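## Task

Carry the tray from the staging bench over to the work bench. Its single tube goes into the blue rack if the cap's dot is orange, or into the green rack if the dot is white, pushed fully down into its slot. The tube must never touch the floor, or the task fails. The tray's bottles have to finish upright inside the tray. The tray has to finish resting on the work bench with nothing hanging past the edge. Either robot or both may be used. At the end, release everything and move the robots away. A robot that tips over or ends leaning fails the task. Anything held in place only by a robot at the end does not count.

## Robot and tools

ROBOTS. Two identical Hello Robot Stretch 4 units, r1 and r2, each with an omni-wheel base, a lift on a mast, a forward-telescoping arm, a three-joint wrist (yaw, pitch, roll) and a two-finger gripper. Each has cameras: <name>_head_camera, <name>_head_left_camera, <name>_head_right_camera and <name>_wrist_camera. The base rim lies within 0.23 m of the base origin. The two robots are not coordinated: each runs its own commands, and over a metre their travel can differ by about 3 cm, which matters if they carry something together. Robots must never press into each other; once bases touch, any further drive is a hard press that ends the run. No state line reports robot-robot contact; only images, lidar_m and wrist_depth_mm show relative positions.

FRAMES. Each robot reports in its own base frame: origin on the floor under the base centre, x forward, y left, z up. hand_pose (a point between the open fingertips) is in this frame and may be slightly off. base_odometry is relative to the robot's base frame at scene start, counts wheel turns only (slip counts as travel), heading positive to the left in -3.142..3.142.

execute_actions. Argument actions: a list holding exactly one action, or empty (then it just returns state and images). The action is an object keyed by "r1" and/or "r2"; each robot gets its own sub-object. Inside it:
- base: exactly one relative move from where the base last measured itself: translate_m (metres, forward positive, -2 to 2), strafe_m (metres, left positive, -2 to 2) or rotate_rad (radians, counter-clockwise from above positive, -3.2 to 3.2). Offsets, not poses.
- joints: absolute targets by name, any subset: lift_m 0 to 1.2 m; arm_m 0 to 0.55 m extension; wrist_yaw_rad -1.134 to 4.276 (0 forward, + left, 3.14 stowed; over 3.4 the arm may block); wrist_pitch_rad -1.117 to 4.259 (0 level, 1.57 pointing down); wrist_roll_rad -1.117 to 4.259 (+ turns the gripper clockwise viewed from behind); gripper_m -0.038 to 0.141, the fingertip gap in metres (below 0 fingers press together). Out-of-range joint targets are clipped and reported; any other bad value or unknown key rejects the whole call and nothing moves.
- pace: "slow", "default", "fast" or "max" (base up to 0.1/0.3/0.4/0.6 m/s and 1/2/3/4 rad/s; slower when the lift is raised above 0.2).
- contact_limits: {"arm_m": value} from 0 (gentlest) to 0.75 (strongest), default 0.5, how hard the arm may push before halting.
- end_of_arm: "enable_torque" alone, to revive wrist or gripper motors that shut off.
All motions in one action begin together. A joint or base you omit may still be driving toward an earlier target. Each action ends within 15 s. cameras: list of camera names or "all"; omitted/null means all, [] means none.

wait: seconds 0 to 10; nothing new is commanded, returns state and images.
zoom_image: camera name plus region [x0, y0, x1, y1] in that camera's latest full image pixels (top-left origin), at most 504x504.
read_manual: licence texts only; moves nothing.
finished_scene: scene = the current scene number; final, reports success. Only call it once the goal holds without robot help.

START. To unfold the wrist, send lift_m 0.4 with wrist_yaw_rad 0 in one action.

RESULTS. base_status/joint_status per motion: "done" (base: wheels turned the full amount, even with slip); "off_target" (stopped short, may still push); "contact_stop_at_<key>" (hit something; that part goes slack, a slack lift may sag under load, slack wheels may roll); "limit_stop_at_<name>", including limit_stop_at_tilt (leaning over 6 degrees: lift, arm, wheels go slack and ignore commands until it leans less) and limit_stop_at_own_body (joint about to hit the robot, often with gripper tilted up and rolled; moving away is allowed); "time_out"; "torque_fault" (wrist/gripper motor overloaded and went limp; send enable_torque). If a stop is reported, later calls in the same reply are skipped. on_its_own lists what was not commanded; "held at" there is a target, not the position. lidar_m: 12 distances in metres from the base origin, 30-degree sectors starting straight ahead and going counter-clockwise (4th left, 7th behind, 10th right); "-" is nothing seen or closer than 0.25 m; sees from about 0.15 m up, misses clear objects and thin legs. wrist_depth_mm: 7x7 grid of median depths, 100 to 2000 mm, read from the top left. turned_by_wheels vs turned_by_imu differing by over ~0.1 rad means a collision or slip. base_tilt in degrees (forward, right positive) with a fixed offset up to ~1.5. motor_effort: percent of maximum, bracket is the peak; a rest effort outside its range means pushing or carrying; wheel positive turns the base right.

GRIPPING. Command a gap smaller than the object; going lower squeezes harder and pulls the object inward. Neither the gripper reading nor "done" confirms a hold; look for a change in gripper effort. Fingertips stuck on a surface below: raise the lift.

AVOID. Driving or turning with over 1 kg held and arm_m above 0.2, especially fast; steady pushes or pulls with a high gripper or high contact limit (tipping); level gripper loads over ~2 kg (torque fault); drops, slams, hard hits; robot-on-robot contact. Loose objects may get nudged occasionally. Faster robot motion is preferred when safe.

Each tool is called after ">>>" as name(argument=value, ...), one argument or row to a line, values as JSON.

## Session

>>> execute_actions(
  actions=[],
)

Scene clock: 0.00 s.
r1.base_odometry: x=+0.000 y=+0.000 heading=+0.000 (m, m, rad; r1's odometry frame)
r1.turned_by_wheels: +0.000 (rad since the last result)
r1.turned_by_imu: +0.000 (rad since the last result)
r1.base_tilt: forward=+0.5 right=-0.3 (deg)
r1.lidar_m: 0.91 1.57 2.46 1.50 1.86 1.55 1.37 2.39 1.68 0.91 0.78 0.78
r1.base_status: not commanded
r1.joint_positions: lift_m=+0.140 arm_m=+0.000 wrist_yaw_rad=+3.116 wrist_pitch_rad=+0.013 wrist_roll_rad=+0.011 gripper_m=+0.057
r1.joint_status: not commanded
r1.motor_effort: lift_m=+19 arm_m=-1 wrist_yaw_rad=+0 wrist_pitch_rad=-7 wrist_roll_rad=+0 gripper_m=-3 wheel_0=-1 wheel_1=+0 wheel_2=+0 (%)
r1.hand_pose: x=-0.1153 y=+0.0947 z=+0.3145 quat_wxyz=(+0.013, -0.006, +0.006, +1.000) (m; r1's base frame)
r1.wrist_depth_mm: - 140 - - - - - / - 117 157 - - - - / - 126 173 - - - - / 141 142 - - - - - / 1618 1921 - - - - - / 960 1060 195 1205 196 1229 1229 / 715 732 820 109 809 809 854
r2.base_odometry: x=+0.000 y=+0.000 heading=+0.000 (m, m, rad; r2's odometry frame)
r2.turned_by_wheels: +0.000 (rad since the last result)
r2.turned_by_imu: +0.000 (rad since the last result)
r2.base_tilt: forward=+0.4 right=+0.3 (deg)
r2.lidar_m: 1.01 0.95 0.99 1.37 3.66 1.54 1.21 2.78 1.52 1.51 3.86 1.37
r2.base_status: not commanded
r2.joint_positions: lift_m=+0.233 arm_m=+0.002 wrist_yaw_rad=+3.045 wrist_pitch_rad=-0.015 wrist_roll_rad=-0.012 gripper_m=+0.057
r2.joint_status: not commanded
r2.motor_effort: lift_m=+19 arm_m=-1 wrist_yaw_rad=-1 wrist_pitch_rad=-8 wrist_roll_rad=-1 gripper_m=-4 wheel_0=+0 wheel_1=+1 wheel_2=+0 (%)
r2.hand_pose: x=-0.1057 y=+0.1149 z=+0.4157 quat_wxyz=(+0.048, +0.007, -0.006, +0.999) (m; r2's base frame)
r2.wrist_depth_mm: - 137 - - - - - / - 126 271 - - - - / 106 138 224 - - - - / 138 167 - - - - - / - - 1863 1756 1808 - - / 1160 1229 1078 1205 196 1308 1308 / 866 831 931 - 976 891 931
pictures: r1_head_camera, r1_head_left_camera, r1_head_right_camera, r1_wrist_camera, r2_head_camera, r2_head_left_camera, r2_head_right_camera, r2_wrist_camera
Images, in order (width x height): r1_head_camera 420x560, r1_head_left_camera 420x672, r1_head_right_camera 420x672, r1_wrist_camera 616x392, r2_head_camera 420x560, r2_head_left_camera 420x672, r2_head_right_camera 420x672, r2_wrist_camera 616x392.

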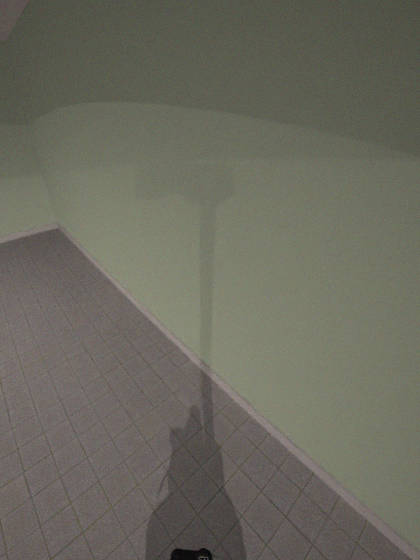

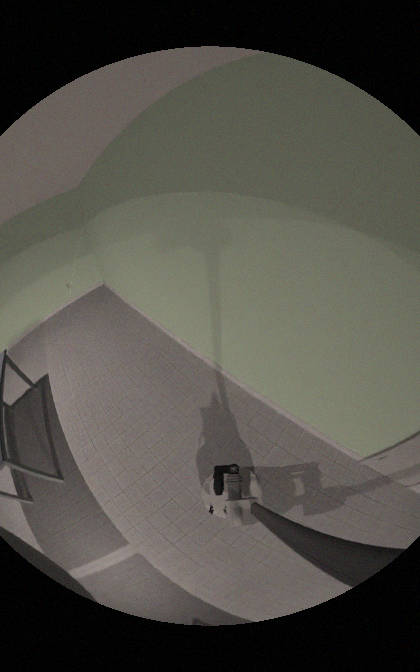

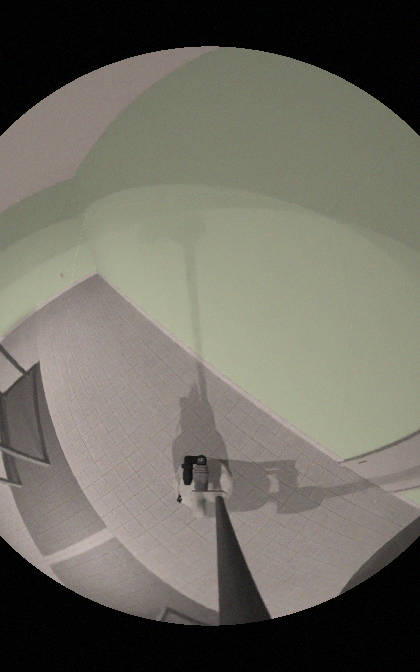

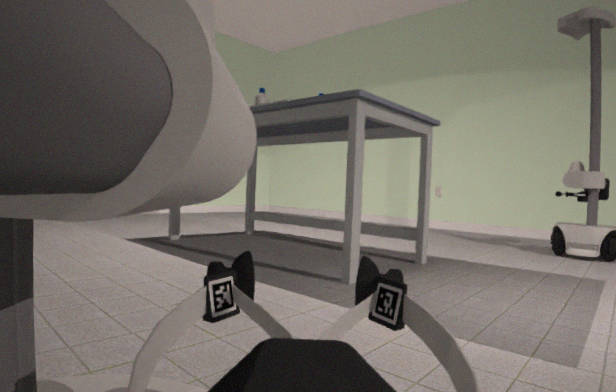

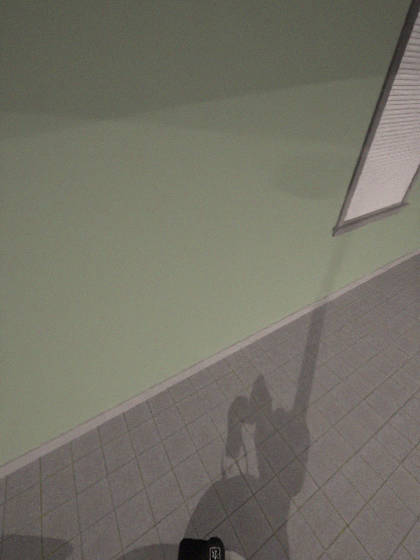

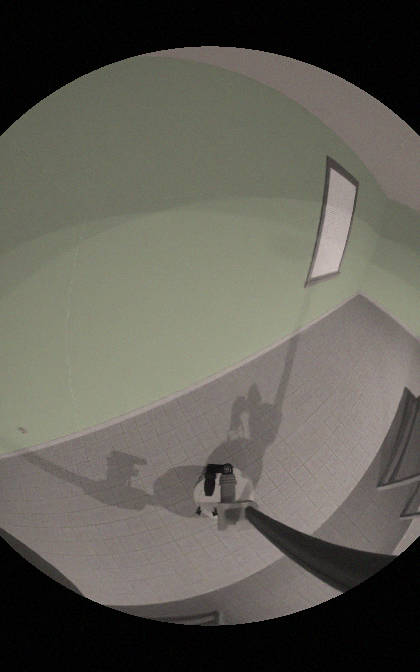

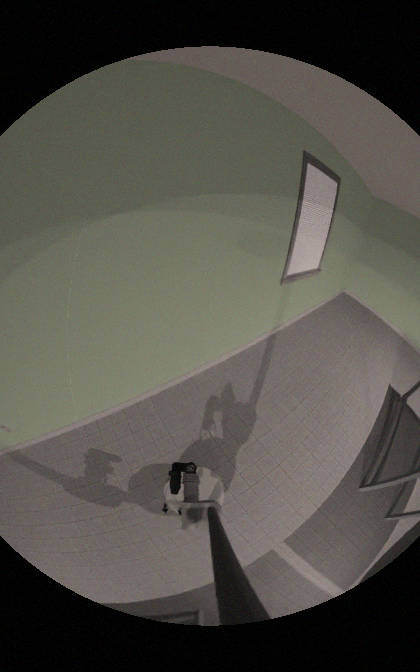

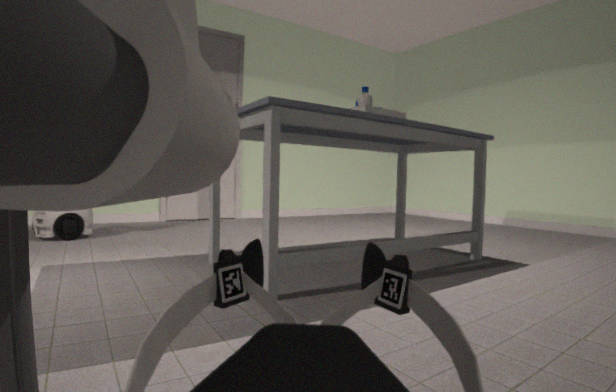

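>>> execute_actions(
  actions=[
    {"r1":{"base":{"rotate_rad":2.4},"joints":{"lift_m":1.0,"wrist_yaw_rad":0}},"r2":{"base":{"rotate_rad":-2.4},"joints":{"lift_m":1.0,"wrist_yaw_rad":0}}},
  ],
)

Scene clock: 10.90 s.
r1.base_odometry: x=+0.000 y=+0.000 heading=+2.399 (m, m, rad; r1's odometry frame)
r1.turned_by_wheels: +2.399 (rad since the last result)
r1.turned_by_imu: +2.408 (rad since the last result)
r1.base_tilt: forward=+0.6 right=-0.3 (deg)
r1.lidar_m: 2.52 1.37 1.74 2.87 1.11 0.83 0.78 0.84 1.15 3.53 1.65 1.52
r1.base_status: done
r1.joint_positions: lift_m=+1.000 arm_m=+0.000 wrist_yaw_rad=+0.000 wrist_pitch_rad=+0.013 wrist_roll_rad=+0.011 gripper_m=+0.057
r1.joint_status: all done
r1.motor_effort: lift_m=+21(22) arm_m=-1(1) wrist_yaw_rad=-1(6) wrist_pitch_rad=-7(6) wrist_roll_rad=+0(0) gripper_m=-3(4) wheel_0=-5(8) wheel_1=-4(13) wheel_2=-3(10) (%)
r1.hand_pose: x=+0.4594 y=-0.0874 z=+1.1744 quat_wxyz=(+1.000, +0.005, +0.006, +0.000) (m; r1's base frame)
r1.wrist_depth_mm: - - - - - - - / - - - - - - - / - - - - - - - / - - - - - - - / - - - - - - - / 1255 1618 194 - 196 - 1499 / - - - 109 - - -
r2.base_odometry: x=+0.000 y=+0.000 heading=-2.400 (m, m, rad; r2's odometry frame)
r2.turned_by_wheels: -2.400 (rad since the last result)
r2.turned_by_imu: -2.394 (rad since the last result)
r2.base_tilt: forward=+0.4 right=+0.3 (deg)
r2.lidar_m: 2.55 1.49 1.94 2.10 1.14 0.94 0.95 1.10 1.82 2.33 1.24 1.18
r2.base_status: done
r2.joint_positions: lift_m=+1.000 arm_m=+0.002 wrist_yaw_rad=+0.000 wrist_pitch_rad=-0.015 wrist_roll_rad=-0.012 gripper_m=+0.057
r2.joint_status: all done
r2.motor_effort: lift_m=+22(21) arm_m=-1(1) wrist_yaw_rad=-2(6) wrist_pitch_rad=-8(9) wrist_roll_rad=-1(1) gripper_m=-4(4) wheel_0=+2(8) wheel_1=+0(6) wheel_2=+1(8) (%)
r2.hand_pose: x=+0.4614 y=-0.0873 z=+1.1824 quat_wxyz=(+1.000, -0.006, -0.008, +0.000) (m; r2's base frame)
r2.wrist_depth_mm: - - - - - - - / - - - - - - - / - - - - - - - / - - - - - - - / - - - - - - - / 1229 1661 - - 196 - - / - - - - - - -
pictures: r1_head_camera, r1_head_left_camera, r1_head_right_camera, r1_wrist_camera, r2_head_camera, r2_head_left_camera, r2_head_right_camera, r2_wrist_camera
camera_calibration (this result's frames):
r1_wrist_camera: T_world_to_cam=[[0.00385712, -0.99947, 0.0323305, -0.130473], [-0.0398933, -0.0324588, -0.998677, 1.24256], [0.999197, 0.00256225, -0.0399973, -0.182989], [0, 0, 0, 1]] pos_world=[0.232915, -0.0896029, 1.23781]
r2_wrist_camera: T_world_to_cam=[[0.0587003, -0.997284, 0.0444763, -0.154479], [-0.0340945, -0.0465299, -0.998335, 1.23387], [0.997693, 0.0570861, -0.0367332, -0.18444], [0, 0, 0, 1]] pos_world=[0.23515, -0.0861189, 1.23191]
Images, in order (width x height): r1_head_camera 420x560, r1_head_left_camera 420x672, r1_head_right_camera 420x672, r1_wrist_camera 616x392, r2_head_camera 420x560, r2_head_left_camera 420x672, r2_head_right_camera 420x672, r2_wrist_camera 616x392.

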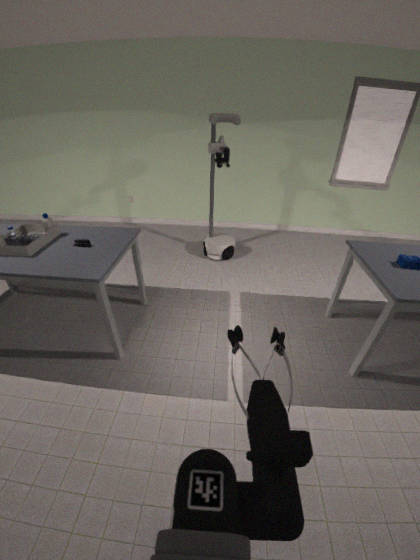

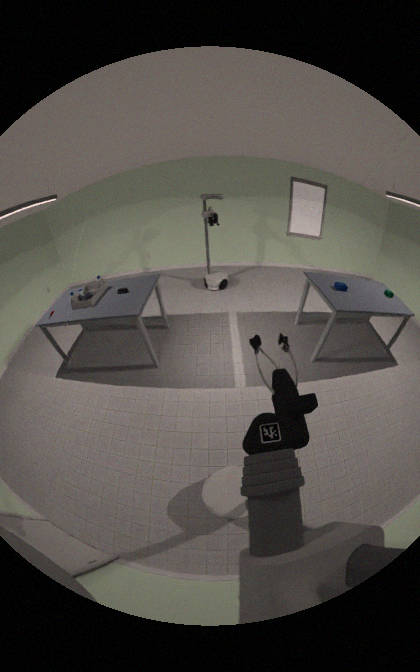

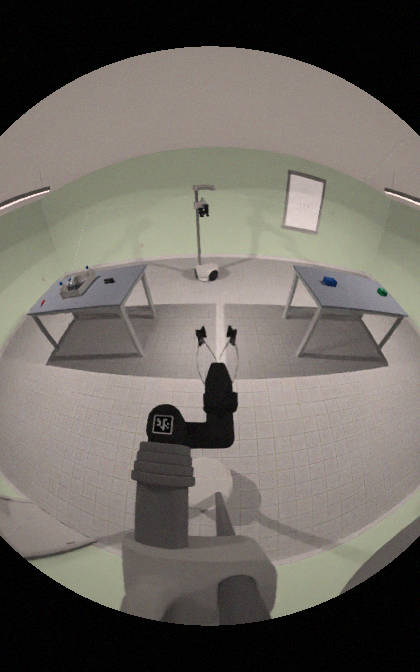

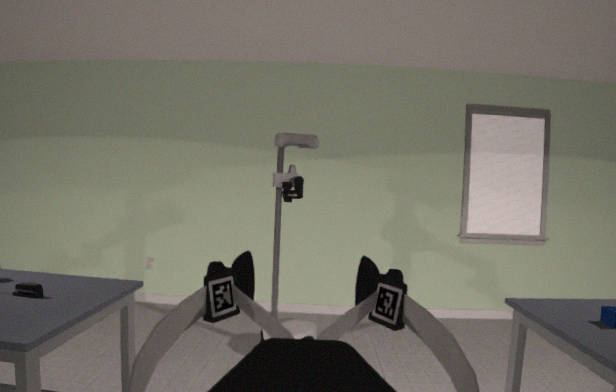

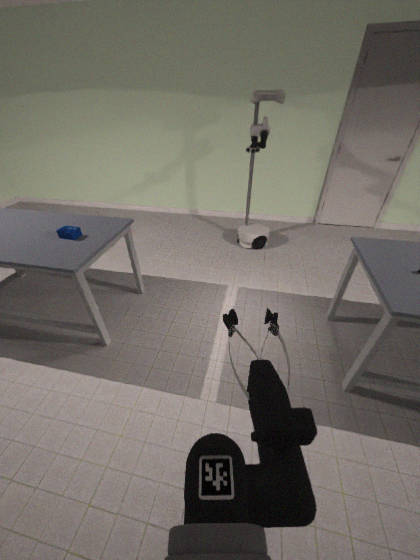

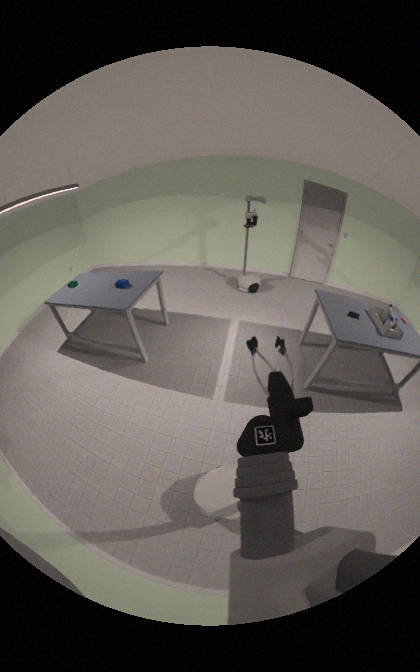

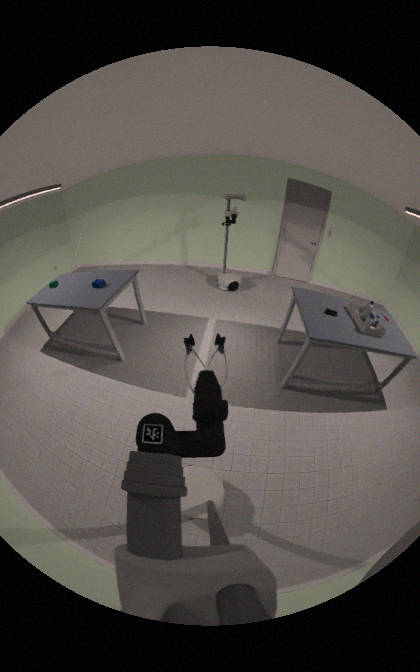

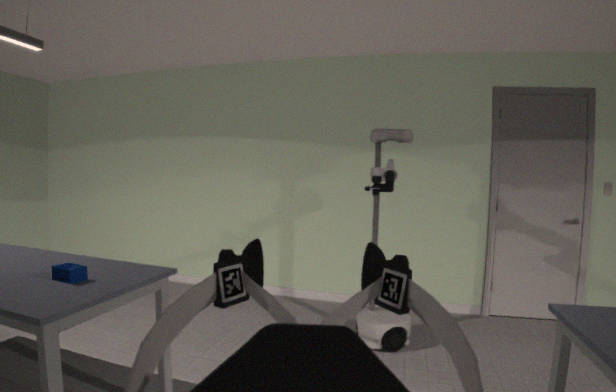

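>>> execute_actions(
  actions=[
    {"r1":{"base":{"rotate_rad":-0.05}},"r2":{"base":{"rotate_rad":-0.16}}},
  ],
  cameras=[],
)

>>> execute_actions(
  actions=[
    {"r1":{"base":{"strafe_m":1.4},"joints":{"wrist_pitch_rad":0.5}},"r2":{"base":{"strafe_m":-1.4},"joints":{"wrist_pitch_rad":0.5}}},
  ],
  cameras=["r1_head_camera","r2_head_camera","r1_wrist_camera","r2_wrist_camera"],
)

Scene clock: 20.17 s.
r1.base_odometry: x=+0.000 y=+0.000 heading=+2.350 (m, m, rad; r1's odometry frame)
r1.turned_by_wheels: -0.049 (rad since the last result)
r1.turned_by_imu: -0.048 (rad since the last result)
r1.base_tilt: forward=+0.5 right=-0.2 (deg)
r1.lidar_m: 2.49 1.37 1.62 3.47 1.14 0.82 0.77 0.81 1.16 2.94 1.71 1.51
r1.base_status: done
r1.joint_positions: lift_m=+1.000 arm_m=+0.000 wrist_yaw_rad=+0.000 wrist_pitch_rad=+0.013 wrist_roll_rad=+0.011 gripper_m=+0.057
r1.joint_status: not commanded
r1.motor_effort: lift_m=+21(21) arm_m=-1(1) wrist_yaw_rad=+1(1) wrist_pitch_rad=-7(6) wrist_roll_rad=-1(0) gripper_m=-2(5) wheel_0=+5(6) wheel_1=+3(8) wheel_2=+3(7) (%)
r1.hand_pose: x=+0.4594 y=-0.0874 z=+1.1744 quat_wxyz=(+1.000, +0.005, +0.006, +0.000) (m; r1's base frame)
r1.wrist_depth_mm: - - - - - - - / - - - - - - - / - - - - - - - / - - - - - - - / - - - - - - - / 1366 - 195 - 195 - 1537 / - - - 109 - - 1366
r2.base_odometry: x=+0.000 y=+0.000 heading=-2.559 (m, m, rad; r2's odometry frame)
r2.turned_by_wheels: -0.159 (rad since the last result)
r2.turned_by_imu: -0.160 (rad since the last result)
r2.base_tilt: forward=+0.4 right=+0.3 (deg)
r2.lidar_m: 2.54 1.47 1.57 3.09 1.31 0.99 0.95 1.03 1.48 4.15 1.42 1.20
r2.base_status: done
r2.joint_positions: lift_m=+1.000 arm_m=+0.002 wrist_yaw_rad=+0.000 wrist_pitch_rad=-0.015 wrist_roll_rad=-0.012 gripper_m=+0.057
r2.joint_status: not commanded
r2.motor_effort: lift_m=+22(22) arm_m=-1(1) wrist_yaw_rad=-1(2) wrist_pitch_rad=-8(8) wrist_roll_rad=-1(1) gripper_m=-4(3) wheel_0=+3(6) wheel_1=+2(8) wheel_2=+2(7) (%)
r2.hand_pose: x=+0.4614 y=-0.0873 z=+1.1824 quat_wxyz=(+1.000, -0.006, -0.008, +0.000) (m; r2's base frame)
r2.wrist_depth_mm: - - - - - - - / - - - - - - - / - - - - - - - / - - - - - - - / - - - - - - - / - - - - 196 1397 1308 / - - - - - 1430 931
pictures: none
No camera images: the call's "cameras" was empty. Leave "cameras" out to get every camera's image.

Scene clock: 26.17 s.
r1.base_odometry: x=-0.996 y=-0.984 heading=+2.350 (m, m, rad; r1's odometry frame)
r1.turned_by_wheels: +0.000 (rad since the last result)
r1.turned_by_imu: +0.010 (rad since the last result)
r1.base_tilt: forward=+0.6 right=-0.3 (deg)
r1.lidar_m: 1.13 1.18 2.95 2.83 1.18 0.81 0.76 0.83 1.18 3.10 2.65 1.20
r1.base_status: done
r1.joint_positions: lift_m=+1.000 arm_m=+0.000 wrist_yaw_rad=+0.000 wrist_pitch_rad=+0.502 wrist_roll_rad=+0.011 gripper_m=+0.057
r1.joint_status: all done
r1.motor_effort: lift_m=+21(21) arm_m=-1(1) wrist_yaw_rad=+0(1) wrist_pitch_rad=-5(5) wrist_roll_rad=-1(1) gripper_m=-3(3) wheel_0=-3(14) wheel_1=+1(12) wheel_2=+0(3) (%)
r1.hand_pose: x=+0.4239 y=-0.0874 z=+1.0394 quat_wxyz=(+0.969, +0.005, +0.248, -0.001) (m; r1's base frame)
r1.wrist_depth_mm: - - - - - - - / - - - - - - - / 1138 1118 1138 1138 1205 - - / - 1863 1863 1863 1863 1078 - / 1661 1863 1863 1863 1921 1863 - / 1397 1537 194 1576 195 1537 1576 / 1281 1281 1336 109 1336 1366 1366
r2.base_odometry: x=-0.770 y=+1.169 heading=-2.559 (m, m, rad; r2's odometry frame)
r2.turned_by_wheels: +0.000 (rad since the last result)
r2.turned_by_imu: -0.007 (rad since the last result)
r2.base_tilt: forward=+0.4 right=+0.3 (deg)
r2.lidar_m: 0.94 1.02 2.65 3.37 1.42 1.07 1.03 1.09 1.58 2.75 2.93 0.97
r2.base_status: done
r2.joint_positions: lift_m=+1.000 arm_m=+0.002 wrist_yaw_rad=+0.000 wrist_pitch_rad=+0.501 wrist_roll_rad=-0.012 gripper_m=+0.057
r2.joint_status: all done
r2.motor_effort: lift_m=+21(22) arm_m=-1(1) wrist_yaw_rad=-2(0) wrist_pitch_rad=-6(5) wrist_roll_rad=-1(1) gripper_m=-4(1) wheel_0=+0(7) wheel_1=+1(8) wheel_2=+0(2) (%)
r2.hand_pose: x=+0.4259 y=-0.0874 z=+1.0394 quat_wxyz=(+0.969, -0.006, +0.248, +0.002) (m; r2's base frame)
r2.wrist_depth_mm: - - - - - - - / - - - - - - - / - 1060 1025 946 991 1060 - / 976 931 891 866 842 831 831 / 1661 1756 1661 1756 1756 1756 1661 / 1430 1366 1160 1430 196 1430 1182 / 1229 1255 1281 - 1118 1138 1255
pictures: r1_head_camera, r1_wrist_camera, r2_head_camera, r2_wrist_camera
camera_calibration (this result's frames):
r1_wrist_camera: T_world_to_cam=[[0.018398, -0.999471, 0.0268191, -0.126466], [-0.504176, -0.0324376, -0.862991, 1.16207], [0.863405, 0.00235577, -0.504506, 0.387438], [0, 0, 0, 1]] pos_world=[0.253701, -0.0896165, 1.20172]
r2_wrist_camera: T_world_to_cam=[[0.0729082, -0.99729, 0.00988626, -0.116188], [-0.522642, -0.0466473, -0.851275, 1.14514], [0.849429, 0.056898, -0.524627, 0.415974], [0, 0, 0, 1]] pos_world=[0.25363, -0.0861237, 1.19421]
Images, in order (width x height): r1_head_camera 420x560, r1_wrist_camera 616x392, r2_head_camera 420x560, r2_wrist_camera 616x392.

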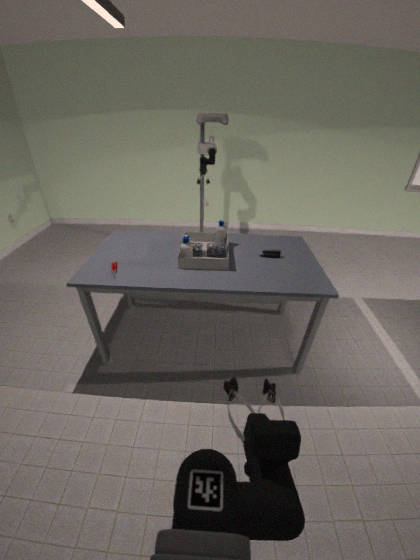

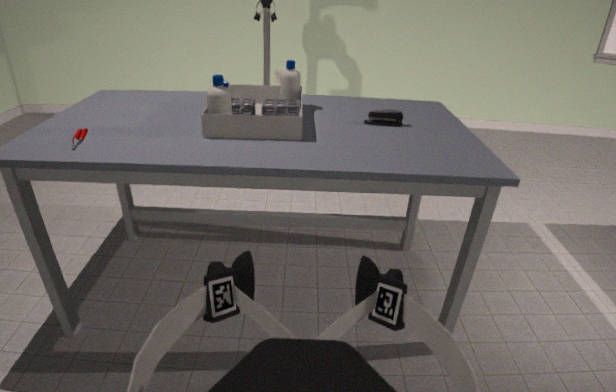

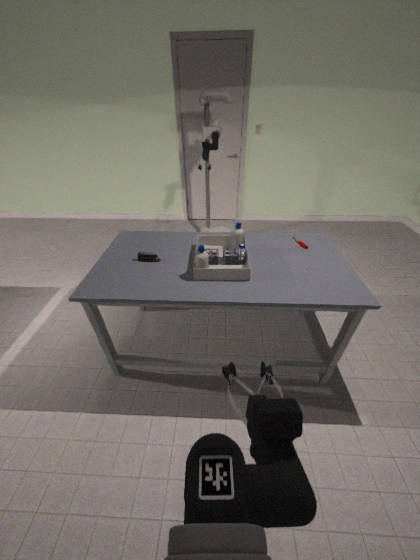

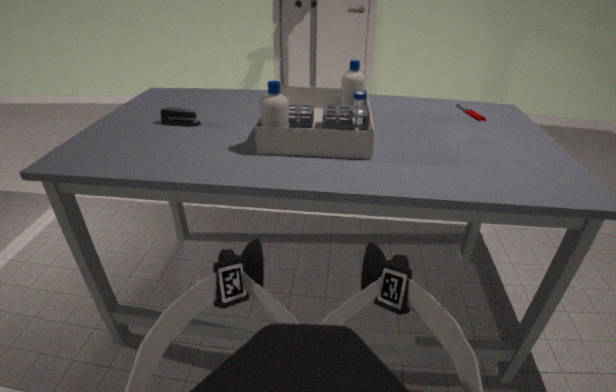

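>>> execute_actions(
  actions=[
    {"r1":{"base":{"rotate_rad":-0.035}},"r2":{"base":{"rotate_rad":-0.045}}},
  ],
  cameras=[],
)

>>> execute_actions(
  actions=[
    {"r1":{"base":{"translate_m":0.72},"joints":{"wrist_pitch_rad":0.9,"lift_m":1.1}},"r2":{"base":{"translate_m":0.53},"joints":{"wrist_pitch_rad":0.9,"lift_m":1.1}}},
  ],
  cameras=["r1_head_camera","r2_head_camera","r1_wrist_camera","r2_wrist_camera"],
)

Scene clock: 34.93 s.
r1.base_odometry: x=-0.996 y=-0.984 heading=+2.316 (m, m, rad; r1's odometry frame)
r1.turned_by_wheels: -0.034 (rad since the last result)
r1.turned_by_imu: -0.033 (rad since the last result)
r1.base_tilt: forward=+0.6 right=-0.3 (deg)
r1.lidar_m: 1.11 1.15 2.98 2.81 1.23 0.85 0.77 0.83 1.13 2.74 2.66 1.22
r1.base_status: done
r1.joint_positions: lift_m=+1.000 arm_m=+0.000 wrist_yaw_rad=+0.000 wrist_pitch_rad=+0.502 wrist_roll_rad=+0.011 gripper_m=+0.057
r1.joint_status: not commanded
r1.motor_effort: lift_m=+21(21) arm_m=-1(1) wrist_yaw_rad=-1(1) wrist_pitch_rad=-4(5) wrist_roll_rad=+1(1) gripper_m=-2(2) wheel_0=+6(10) wheel_1=+5(4) wheel_2=+4(6) (%)
r1.hand_pose: x=+0.4239 y=-0.0874 z=+1.0394 quat_wxyz=(+0.969, +0.005, +0.248, -0.001) (m; r1's base frame)
r1.wrist_depth_mm: - - - - - - - / - - - - - - - / 1118 1138 1118 1138 1182 - - / - 1756 1863 1863 1863 - - / 1808 1808 1863 1921 1921 1863 - / 1430 1537 195 1537 195 1576 1618 / 1281 1255 1366 109 1366 1336 1397
r2.base_odometry: x=-0.770 y=+1.169 heading=-2.604 (m, m, rad; r2's odometry frame)
r2.turned_by_wheels: -0.045 (rad since the last result)
r2.turned_by_imu: -0.046 (rad since the last result)
r2.base_tilt: forward=+0.4 right=+0.3 (deg)
r2.lidar_m: 0.93 0.99 2.65 3.90 1.48 1.08 1.04 1.08 1.52 2.76 2.88 0.97
r2.base_status: done
r2.joint_positions: lift_m=+1.000 arm_m=+0.002 wrist_yaw_rad=+0.000 wrist_pitch_rad=+0.501 wrist_roll_rad=-0.012 gripper_m=+0.057
r2.joint_status: not commanded
r2.motor_effort: lift_m=+21(21) arm_m=-1(1) wrist_yaw_rad=+1(1) wrist_pitch_rad=-7(6) wrist_roll_rad=-1(0) gripper_m=-3(3) wheel_0=+1(4) wheel_1=+0(6) wheel_2=+1(5) (%)
r2.hand_pose: x=+0.4259 y=-0.0874 z=+1.0394 quat_wxyz=(+0.969, -0.006, +0.248, +0.002) (m; r2's base frame)
r2.wrist_depth_mm: - - - - - - - / - - - - - - - / 1138 1060 960 931 1042 1078 - / 917 917 878 878 866 854 854 / 1576 1756 1661 1708 1808 1708 1308 / 1366 1464 1182 1430 196 1397 1430 / 1229 1229 1281 - 1229 1182 1255
pictures: none
No camera images: the call's "cameras" was empty. Leave "cameras" out to get every camera's image.

Scene clock: 38.80 s.
r1.base_odometry: x=-1.484 y=-0.455 heading=+2.316 (m, m, rad; r1's odometry frame)
r1.turned_by_wheels: +0.000 (rad since the last result)
r1.turned_by_imu: +0.002 (rad since the last result)
r1.base_tilt: forward=+0.5 right=-0.2 (deg)
r1.lidar_m: 0.41 0.44 0.59 2.86 2.26 1.63 1.50 1.56 2.12 2.36 0.66 0.44
r1.base_status: done
r1.joint_positions: lift_m=+1.100 arm_m=+0.000 wrist_yaw_rad=+0.000 wrist_pitch_rad=+0.901 wrist_roll_rad=+0.011 gripper_m=+0.057
r1.joint_status: all done
r1.motor_effort: lift_m=+21(21) arm_m=-1(2) wrist_yaw_rad=+0(0) wrist_pitch_rad=-4(2) wrist_roll_rad=+0(0) gripper_m=-3(2) wheel_0=+4(12) wheel_1=+3(10) wheel_2=-3(14) (%)
r1.hand_pose: x=+0.3500 y=-0.0874 z=+1.0519 quat_wxyz=(+0.900, +0.005, +0.435, -0.002) (m; r1's base frame)
r1.wrist_depth_mm: 931 917 809 946 976 - - / 788 750 798 820 809 854 - / 676 585 699 707 723 723 750 / 609 609 615 634 640 647 654 / 549 554 559 569 574 585 580 / 521 525 195 530 196 544 640 / 1138 1138 1182 109 1182 931 1205
r2.base_odometry: x=-1.225 y=+0.898 heading=-2.604 (m, m, rad; r2's odometry frame)
r2.turned_by_wheels: +0.000 (rad since the last result)
r2.turned_by_imu: +0.004 (rad since the last result)
r2.base_tilt: forward=+0.4 right=+0.3 (deg)
r2.lidar_m: 0.39 0.46 0.63 2.50 2.20 1.65 1.56 1.65 2.25 2.76 0.60 0.43
r2.base_status: done
r2.joint_positions: lift_m=+1.100 arm_m=+0.002 wrist_yaw_rad=+0.000 wrist_pitch_rad=+0.901 wrist_roll_rad=-0.012 gripper_m=+0.057
r2.joint_status: all done
r2.motor_effort: lift_m=+21(23) arm_m=-1(1) wrist_yaw_rad=-1(0) wrist_pitch_rad=-5(3) wrist_roll_rad=-1(0) gripper_m=-3(4) wheel_0=+2(7) wheel_1=+1(4) wheel_2=+0(11) (%)
r2.hand_pose: x=+0.3520 y=-0.0874 z=+1.0519 quat_wxyz=(+0.900, -0.005, +0.435, +0.003) (m; r2's base frame)
r2.wrist_depth_mm: 904 904 866 768 866 891 891 / 788 778 741 741 759 768 778 / 683 668 544 661 676 676 676 / 603 609 585 580 603 597 597 / 549 539 535 549 544 544 539 / 1182 1229 1042 504 196 508 504 / 1160 1138 1118 - 1138 1008 917
pictures: r1_head_camera, r1_wrist_camera, r2_head_camera, r2_wrist_camera
camera_calibration (this result's frames):
r1_wrist_camera: T_world_to_cam=[[0.0274014, -0.999471, 0.0175378, -0.118825], [-0.800197, -0.0324464, -0.598859, 0.961412], [0.599111, 0.00237588, -0.800663, 0.861591], [0, 0, 0, 1]] pos_world=[0.256387, -0.0896147, 1.26768]
r2_wrist_camera: T_world_to_cam=[[0.0709422, -0.997296, -0.0191548, -0.0797204], [-0.812613, -0.0466469, -0.580934, 0.934885], [0.57847, 0.0567782, -0.813725, 0.884769], [0, 0, 0, 1]] pos_world=[0.253543, -0.0861309, 1.26154]
Images, in order (width x height): r1_head_camera 420x560, r1_wrist_camera 616x392, r2_head_camera 420x560, r2_wrist_camera 616x392.

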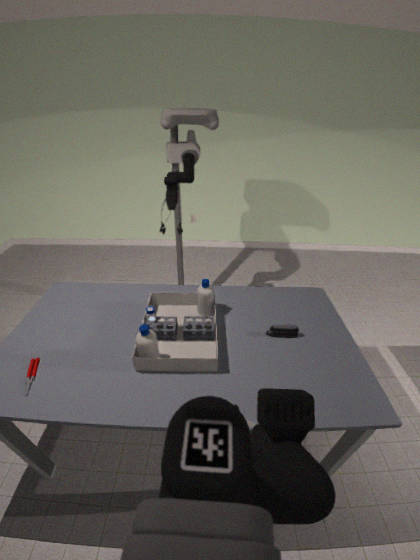

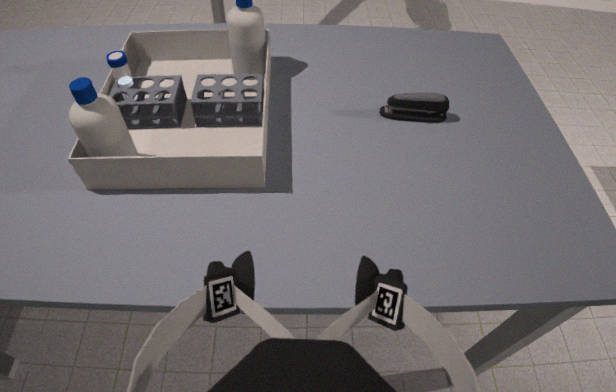

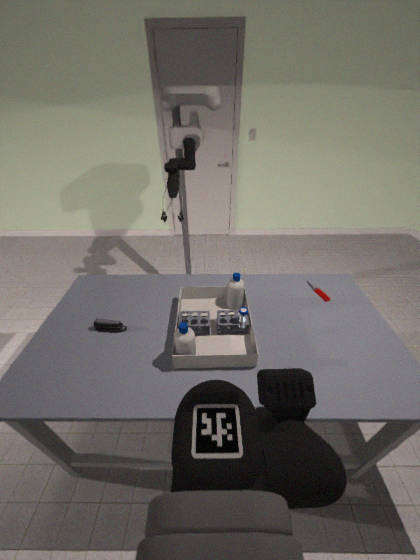

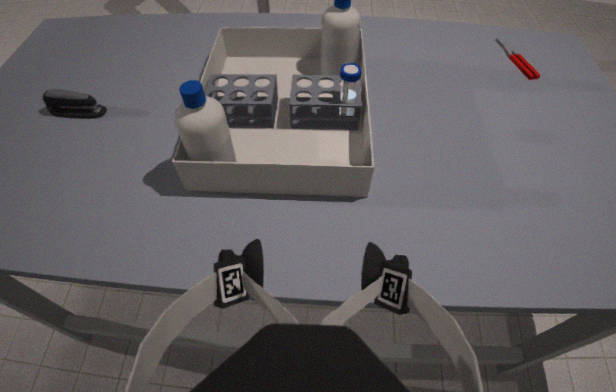

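>>> execute_actions(
  actions=[
    {"r1":{"base":{"strafe_m":0.167},"joints":{"wrist_pitch_rad":1.57,"wrist_roll_rad":1.57,"gripper_m":0.08}},"r2":{"base":{"strafe_m":0.06},"joints":{"wrist_pitch_rad":1.57,"wrist_roll_rad":1.57,"gripper_m":0.08}}},
  ],
  cameras=[],
)

>>> execute_actions(
  actions=[
    {"r1":{"base":{"translate_m":0.12},"joints":{"arm_m":0.365,"lift_m":1.02}},"r2":{"base":{"translate_m":0.11},"joints":{"arm_m":0.345,"lift_m":1.02}}},
  ],
)

Scene clock: 56.20 s.
r1.base_odometry: x=-1.607 y=-0.568 heading=+2.316 (m, m, rad; r1's odometry frame)
r1.turned_by_wheels: +0.000 (rad since the last result)
r1.turned_by_imu: +0.003 (rad since the last result)
r1.base_tilt: forward=+0.5 right=-0.3 (deg)
r1.lidar_m: 0.42 0.44 0.58 2.69 2.27 1.62 1.51 1.56 2.14 2.54 0.66 0.43
r1.base_status: done
r1.joint_positions: lift_m=+1.100 arm_m=+0.000 wrist_yaw_rad=+0.000 wrist_pitch_rad=+1.570 wrist_roll_rad=+1.570 gripper_m=+0.080
r1.joint_status: all done
r1.motor_effort: lift_m=+21(21) arm_m=-1(1) wrist_yaw_rad=+0(0) wrist_pitch_rad=+1(5) wrist_roll_rad=+0(5) gripper_m=-2(2) wheel_0=-4(9) wheel_1=+2(13) wheel_2=+0(1) (%)
r1.hand_pose: x=+0.1713 y=-0.0874 z=+0.9896 quat_wxyz=(+0.501, +0.500, +0.500, -0.499) (m; r1's base frame)
r1.wrist_depth_mm: 449 1205 1182 1160 1205 1205 1205 / 449 1205 1182 1205 1182 1160 1182 / 452 1205 1205 1205 1205 1205 1182 / 452 1205 1205 1205 976 1205 1182 / 459 1205 1182 976 1008 1182 353 / 455 1205 217 1229 200 1182 1205 / 459 1229 1229 109 1229 1205 1229
r2.base_odometry: x=-1.195 y=+0.846 heading=-2.604 (m, m, rad; r2's odometry frame)
r2.turned_by_wheels: +0.000 (rad since the last result)
r2.turned_by_imu: -0.001 (rad since the last result)
r2.base_tilt: forward=+0.4 right=+0.4 (deg)
r2.lidar_m: 0.41 0.44 0.62 2.41 2.20 1.63 1.56 1.65 2.27 2.83 0.59 0.43
r2.base_status: done
r2.joint_positions: lift_m=+1.100 arm_m=+0.002 wrist_yaw_rad=+0.000 wrist_pitch_rad=+1.569 wrist_roll_rad=+1.570 gripper_m=+0.080
r2.joint_status: all done
r2.motor_effort: lift_m=+21(21) arm_m=-1(1) wrist_yaw_rad=+0(1) wrist_pitch_rad=-1(4) wrist_roll_rad=+1(7) gripper_m=-1(4) wheel_0=+0(9) wheel_1=+0(8) wheel_2=+0(0) (%)
r2.hand_pose: x=+0.1733 y=-0.0874 z=+0.9896 quat_wxyz=(+0.501, +0.500, +0.500, -0.499) (m; r2's base frame)
r2.wrist_depth_mm: 449 1182 1182 1182 1182 1160 1182 / 445 1182 1182 1182 1160 1138 1182 / 449 1205 1205 1229 1182 1205 1205 / 455 1205 1205 1182 976 1160 1205 / 455 1205 1160 1008 976 1205 1205 / 462 473 1060 1205 1008 1229 1205 / 466 462 1205 - 1205 1205 1205
pictures: none
No camera images: the call's "cameras" was empty. Leave "cameras" out to get every camera's image.

Scene clock: 58.40 s.
r1.base_odometry: x=-1.688 y=-0.480 heading=+2.317 (m, m, rad; r1's odometry frame)
r1.turned_by_wheels: +0.001 (rad since the last result)
r1.turned_by_imu: +0.001 (rad since the last result)
r1.base_tilt: forward=+0.6 right=-0.3 (deg)
r1.lidar_m: 0.28 0.30 0.41 2.70 2.47 1.74 1.63 1.69 2.31 2.51 0.47 0.34
r1.base_status: done
r1.joint_positions: lift_m=+1.020 arm_m=+0.364 wrist_yaw_rad=+0.000 wrist_pitch_rad=+1.570 wrist_roll_rad=+1.570 gripper_m=+0.080
r1.joint_status: all done
r1.motor_effort: lift_m=+17(17) arm_m=+5(4) wrist_yaw_rad=+0(1) wrist_pitch_rad=+0(1) wrist_roll_rad=+0(1) gripper_m=-1(3) wheel_0=+5(13) wheel_1=+5(10) wheel_2=-3(11) (%)
r1.hand_pose: x=+0.5354 y=-0.0874 z=+0.9099 quat_wxyz=(+0.501, +0.500, +0.500, -0.499) (m; r1's base frame)
r1.wrist_depth_mm: 370 373 368 368 370 370 1118 / 373 370 370 373 370 370 1098 / 373 370 370 370 370 368 1098 / 342 343 373 368 373 370 904 / 370 343 373 370 377 373 917 / 373 342 217 373 200 373 917 / 345 314 375 109 377 377 1160
r2.base_odometry: x=-1.289 y=+0.790 heading=-2.604 (m, m, rad; r2's odometry frame)
r2.turned_by_wheels: +0.000 (rad since the last result)
r2.turned_by_imu: +0.001 (rad since the last result)
r2.base_tilt: forward=+0.4 right=+0.3 (deg)
r2.lidar_m: 0.29 0.32 0.45 2.39 2.36 1.75 1.68 1.75 2.45 2.84 0.43 0.32
r2.base_status: done
r2.joint_positions: lift_m=+1.020 arm_m=+0.344 wrist_yaw_rad=+0.000 wrist_pitch_rad=+1.570 wrist_roll_rad=+1.570 gripper_m=+0.080
r2.joint_status: all done
r2.motor_effort: lift_m=+17(22) arm_m=+5(5) wrist_yaw_rad=-1(1) wrist_pitch_rad=-1(1) wrist_roll_rad=+0(1) gripper_m=-3(2) wheel_0=+2(7) wheel_1=+1(6) wheel_2=-1(8) (%)
r2.hand_pose: x=+0.5154 y=-0.0874 z=+0.9099 quat_wxyz=(+0.501, +0.500, +0.500, -0.499) (m; r2's base frame)
r2.wrist_depth_mm: 364 362 362 359 364 359 1098 / 366 303 366 364 362 364 1078 / 349 307 364 368 366 364 1098 / 368 338 368 366 368 366 904 / 370 355 370 370 368 370 931 / 375 314 370 373 373 375 1118 / 377 315 375 - 370 1118 1118
pictures: r1_head_camera, r1_head_left_camera, r1_head_right_camera, r1_wrist_camera, r2_head_camera, r2_head_left_camera, r2_head_right_camera, r2_wrist_camera
camera_calibration (this result's frames):
r1_wrist_camera: T_world_to_cam=[[-0.999001, -0.0444839, -0.0043478, 0.53151], [-0.0445858, 0.998637, 0.0271468, 0.14071], [0.00313427, 0.0273135, -0.999622, 1.13912], [0, 0, 0, 1]] pos_world=[0.533682, -0.147988, 1.13718]
r2_wrist_camera: T_world_to_cam=[[-0.997649, -0.032942, -0.0600864, 0.578193], [-0.0359146, 0.998149, 0.0490821, 0.102906], [0.0583583, 0.0511247, -0.996986, 1.10904], [0, 0, 0, 1]] pos_world=[0.515808, -0.140368, 1.13539]
Images, in order (width x height): r1_head_camera 420x560, r1_head_left_camera 420x672, r1_head_right_camera 420x672, r1_wrist_camera 616x392, r2_head_camera 420x560, r2_head_left_camera 420x672, r2_head_right_camera 420x672, r2_wrist_camera 616x392.

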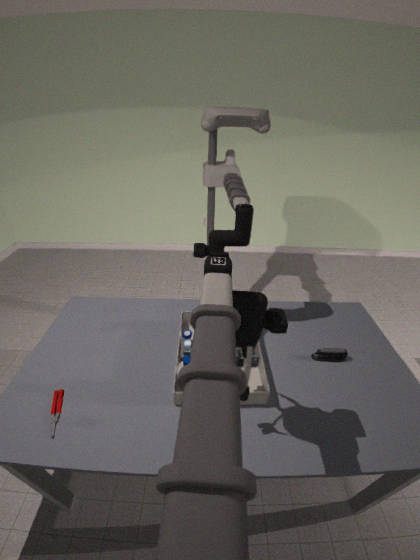

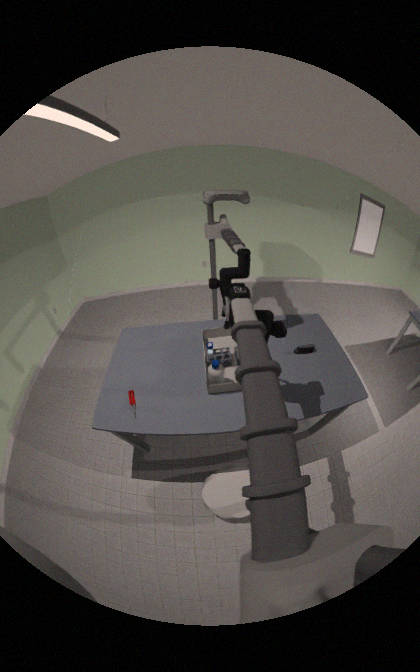

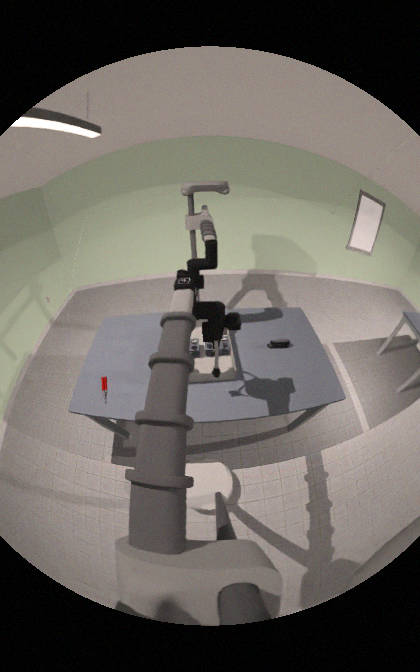

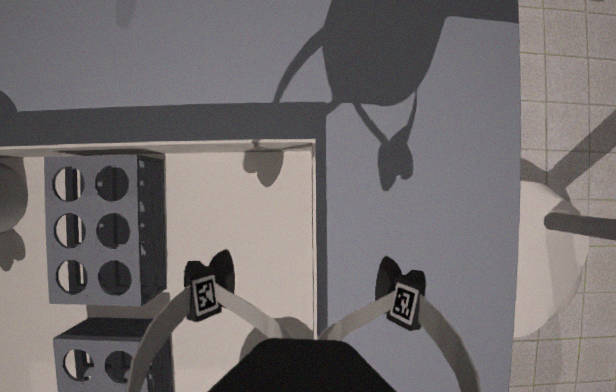

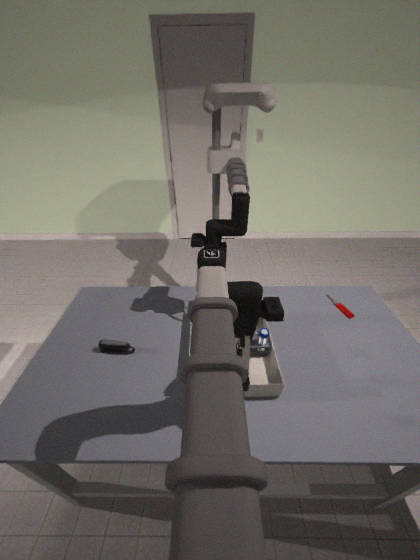

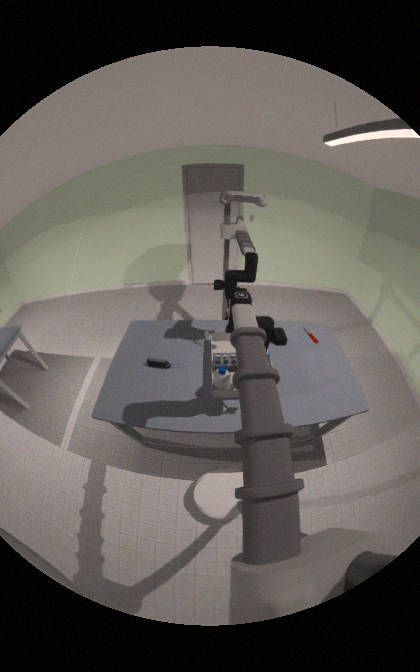

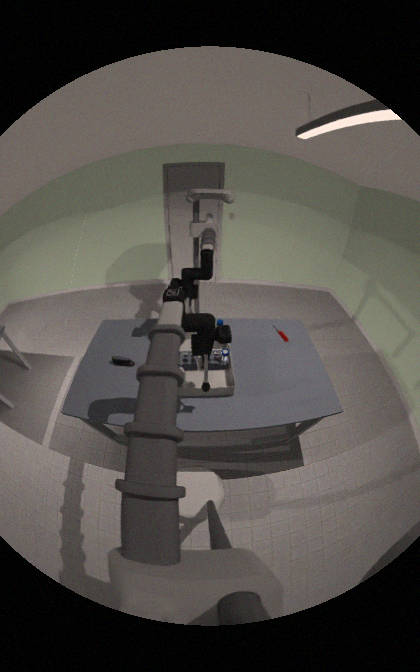

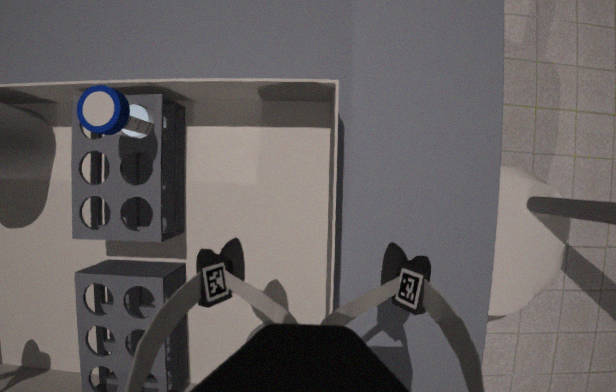

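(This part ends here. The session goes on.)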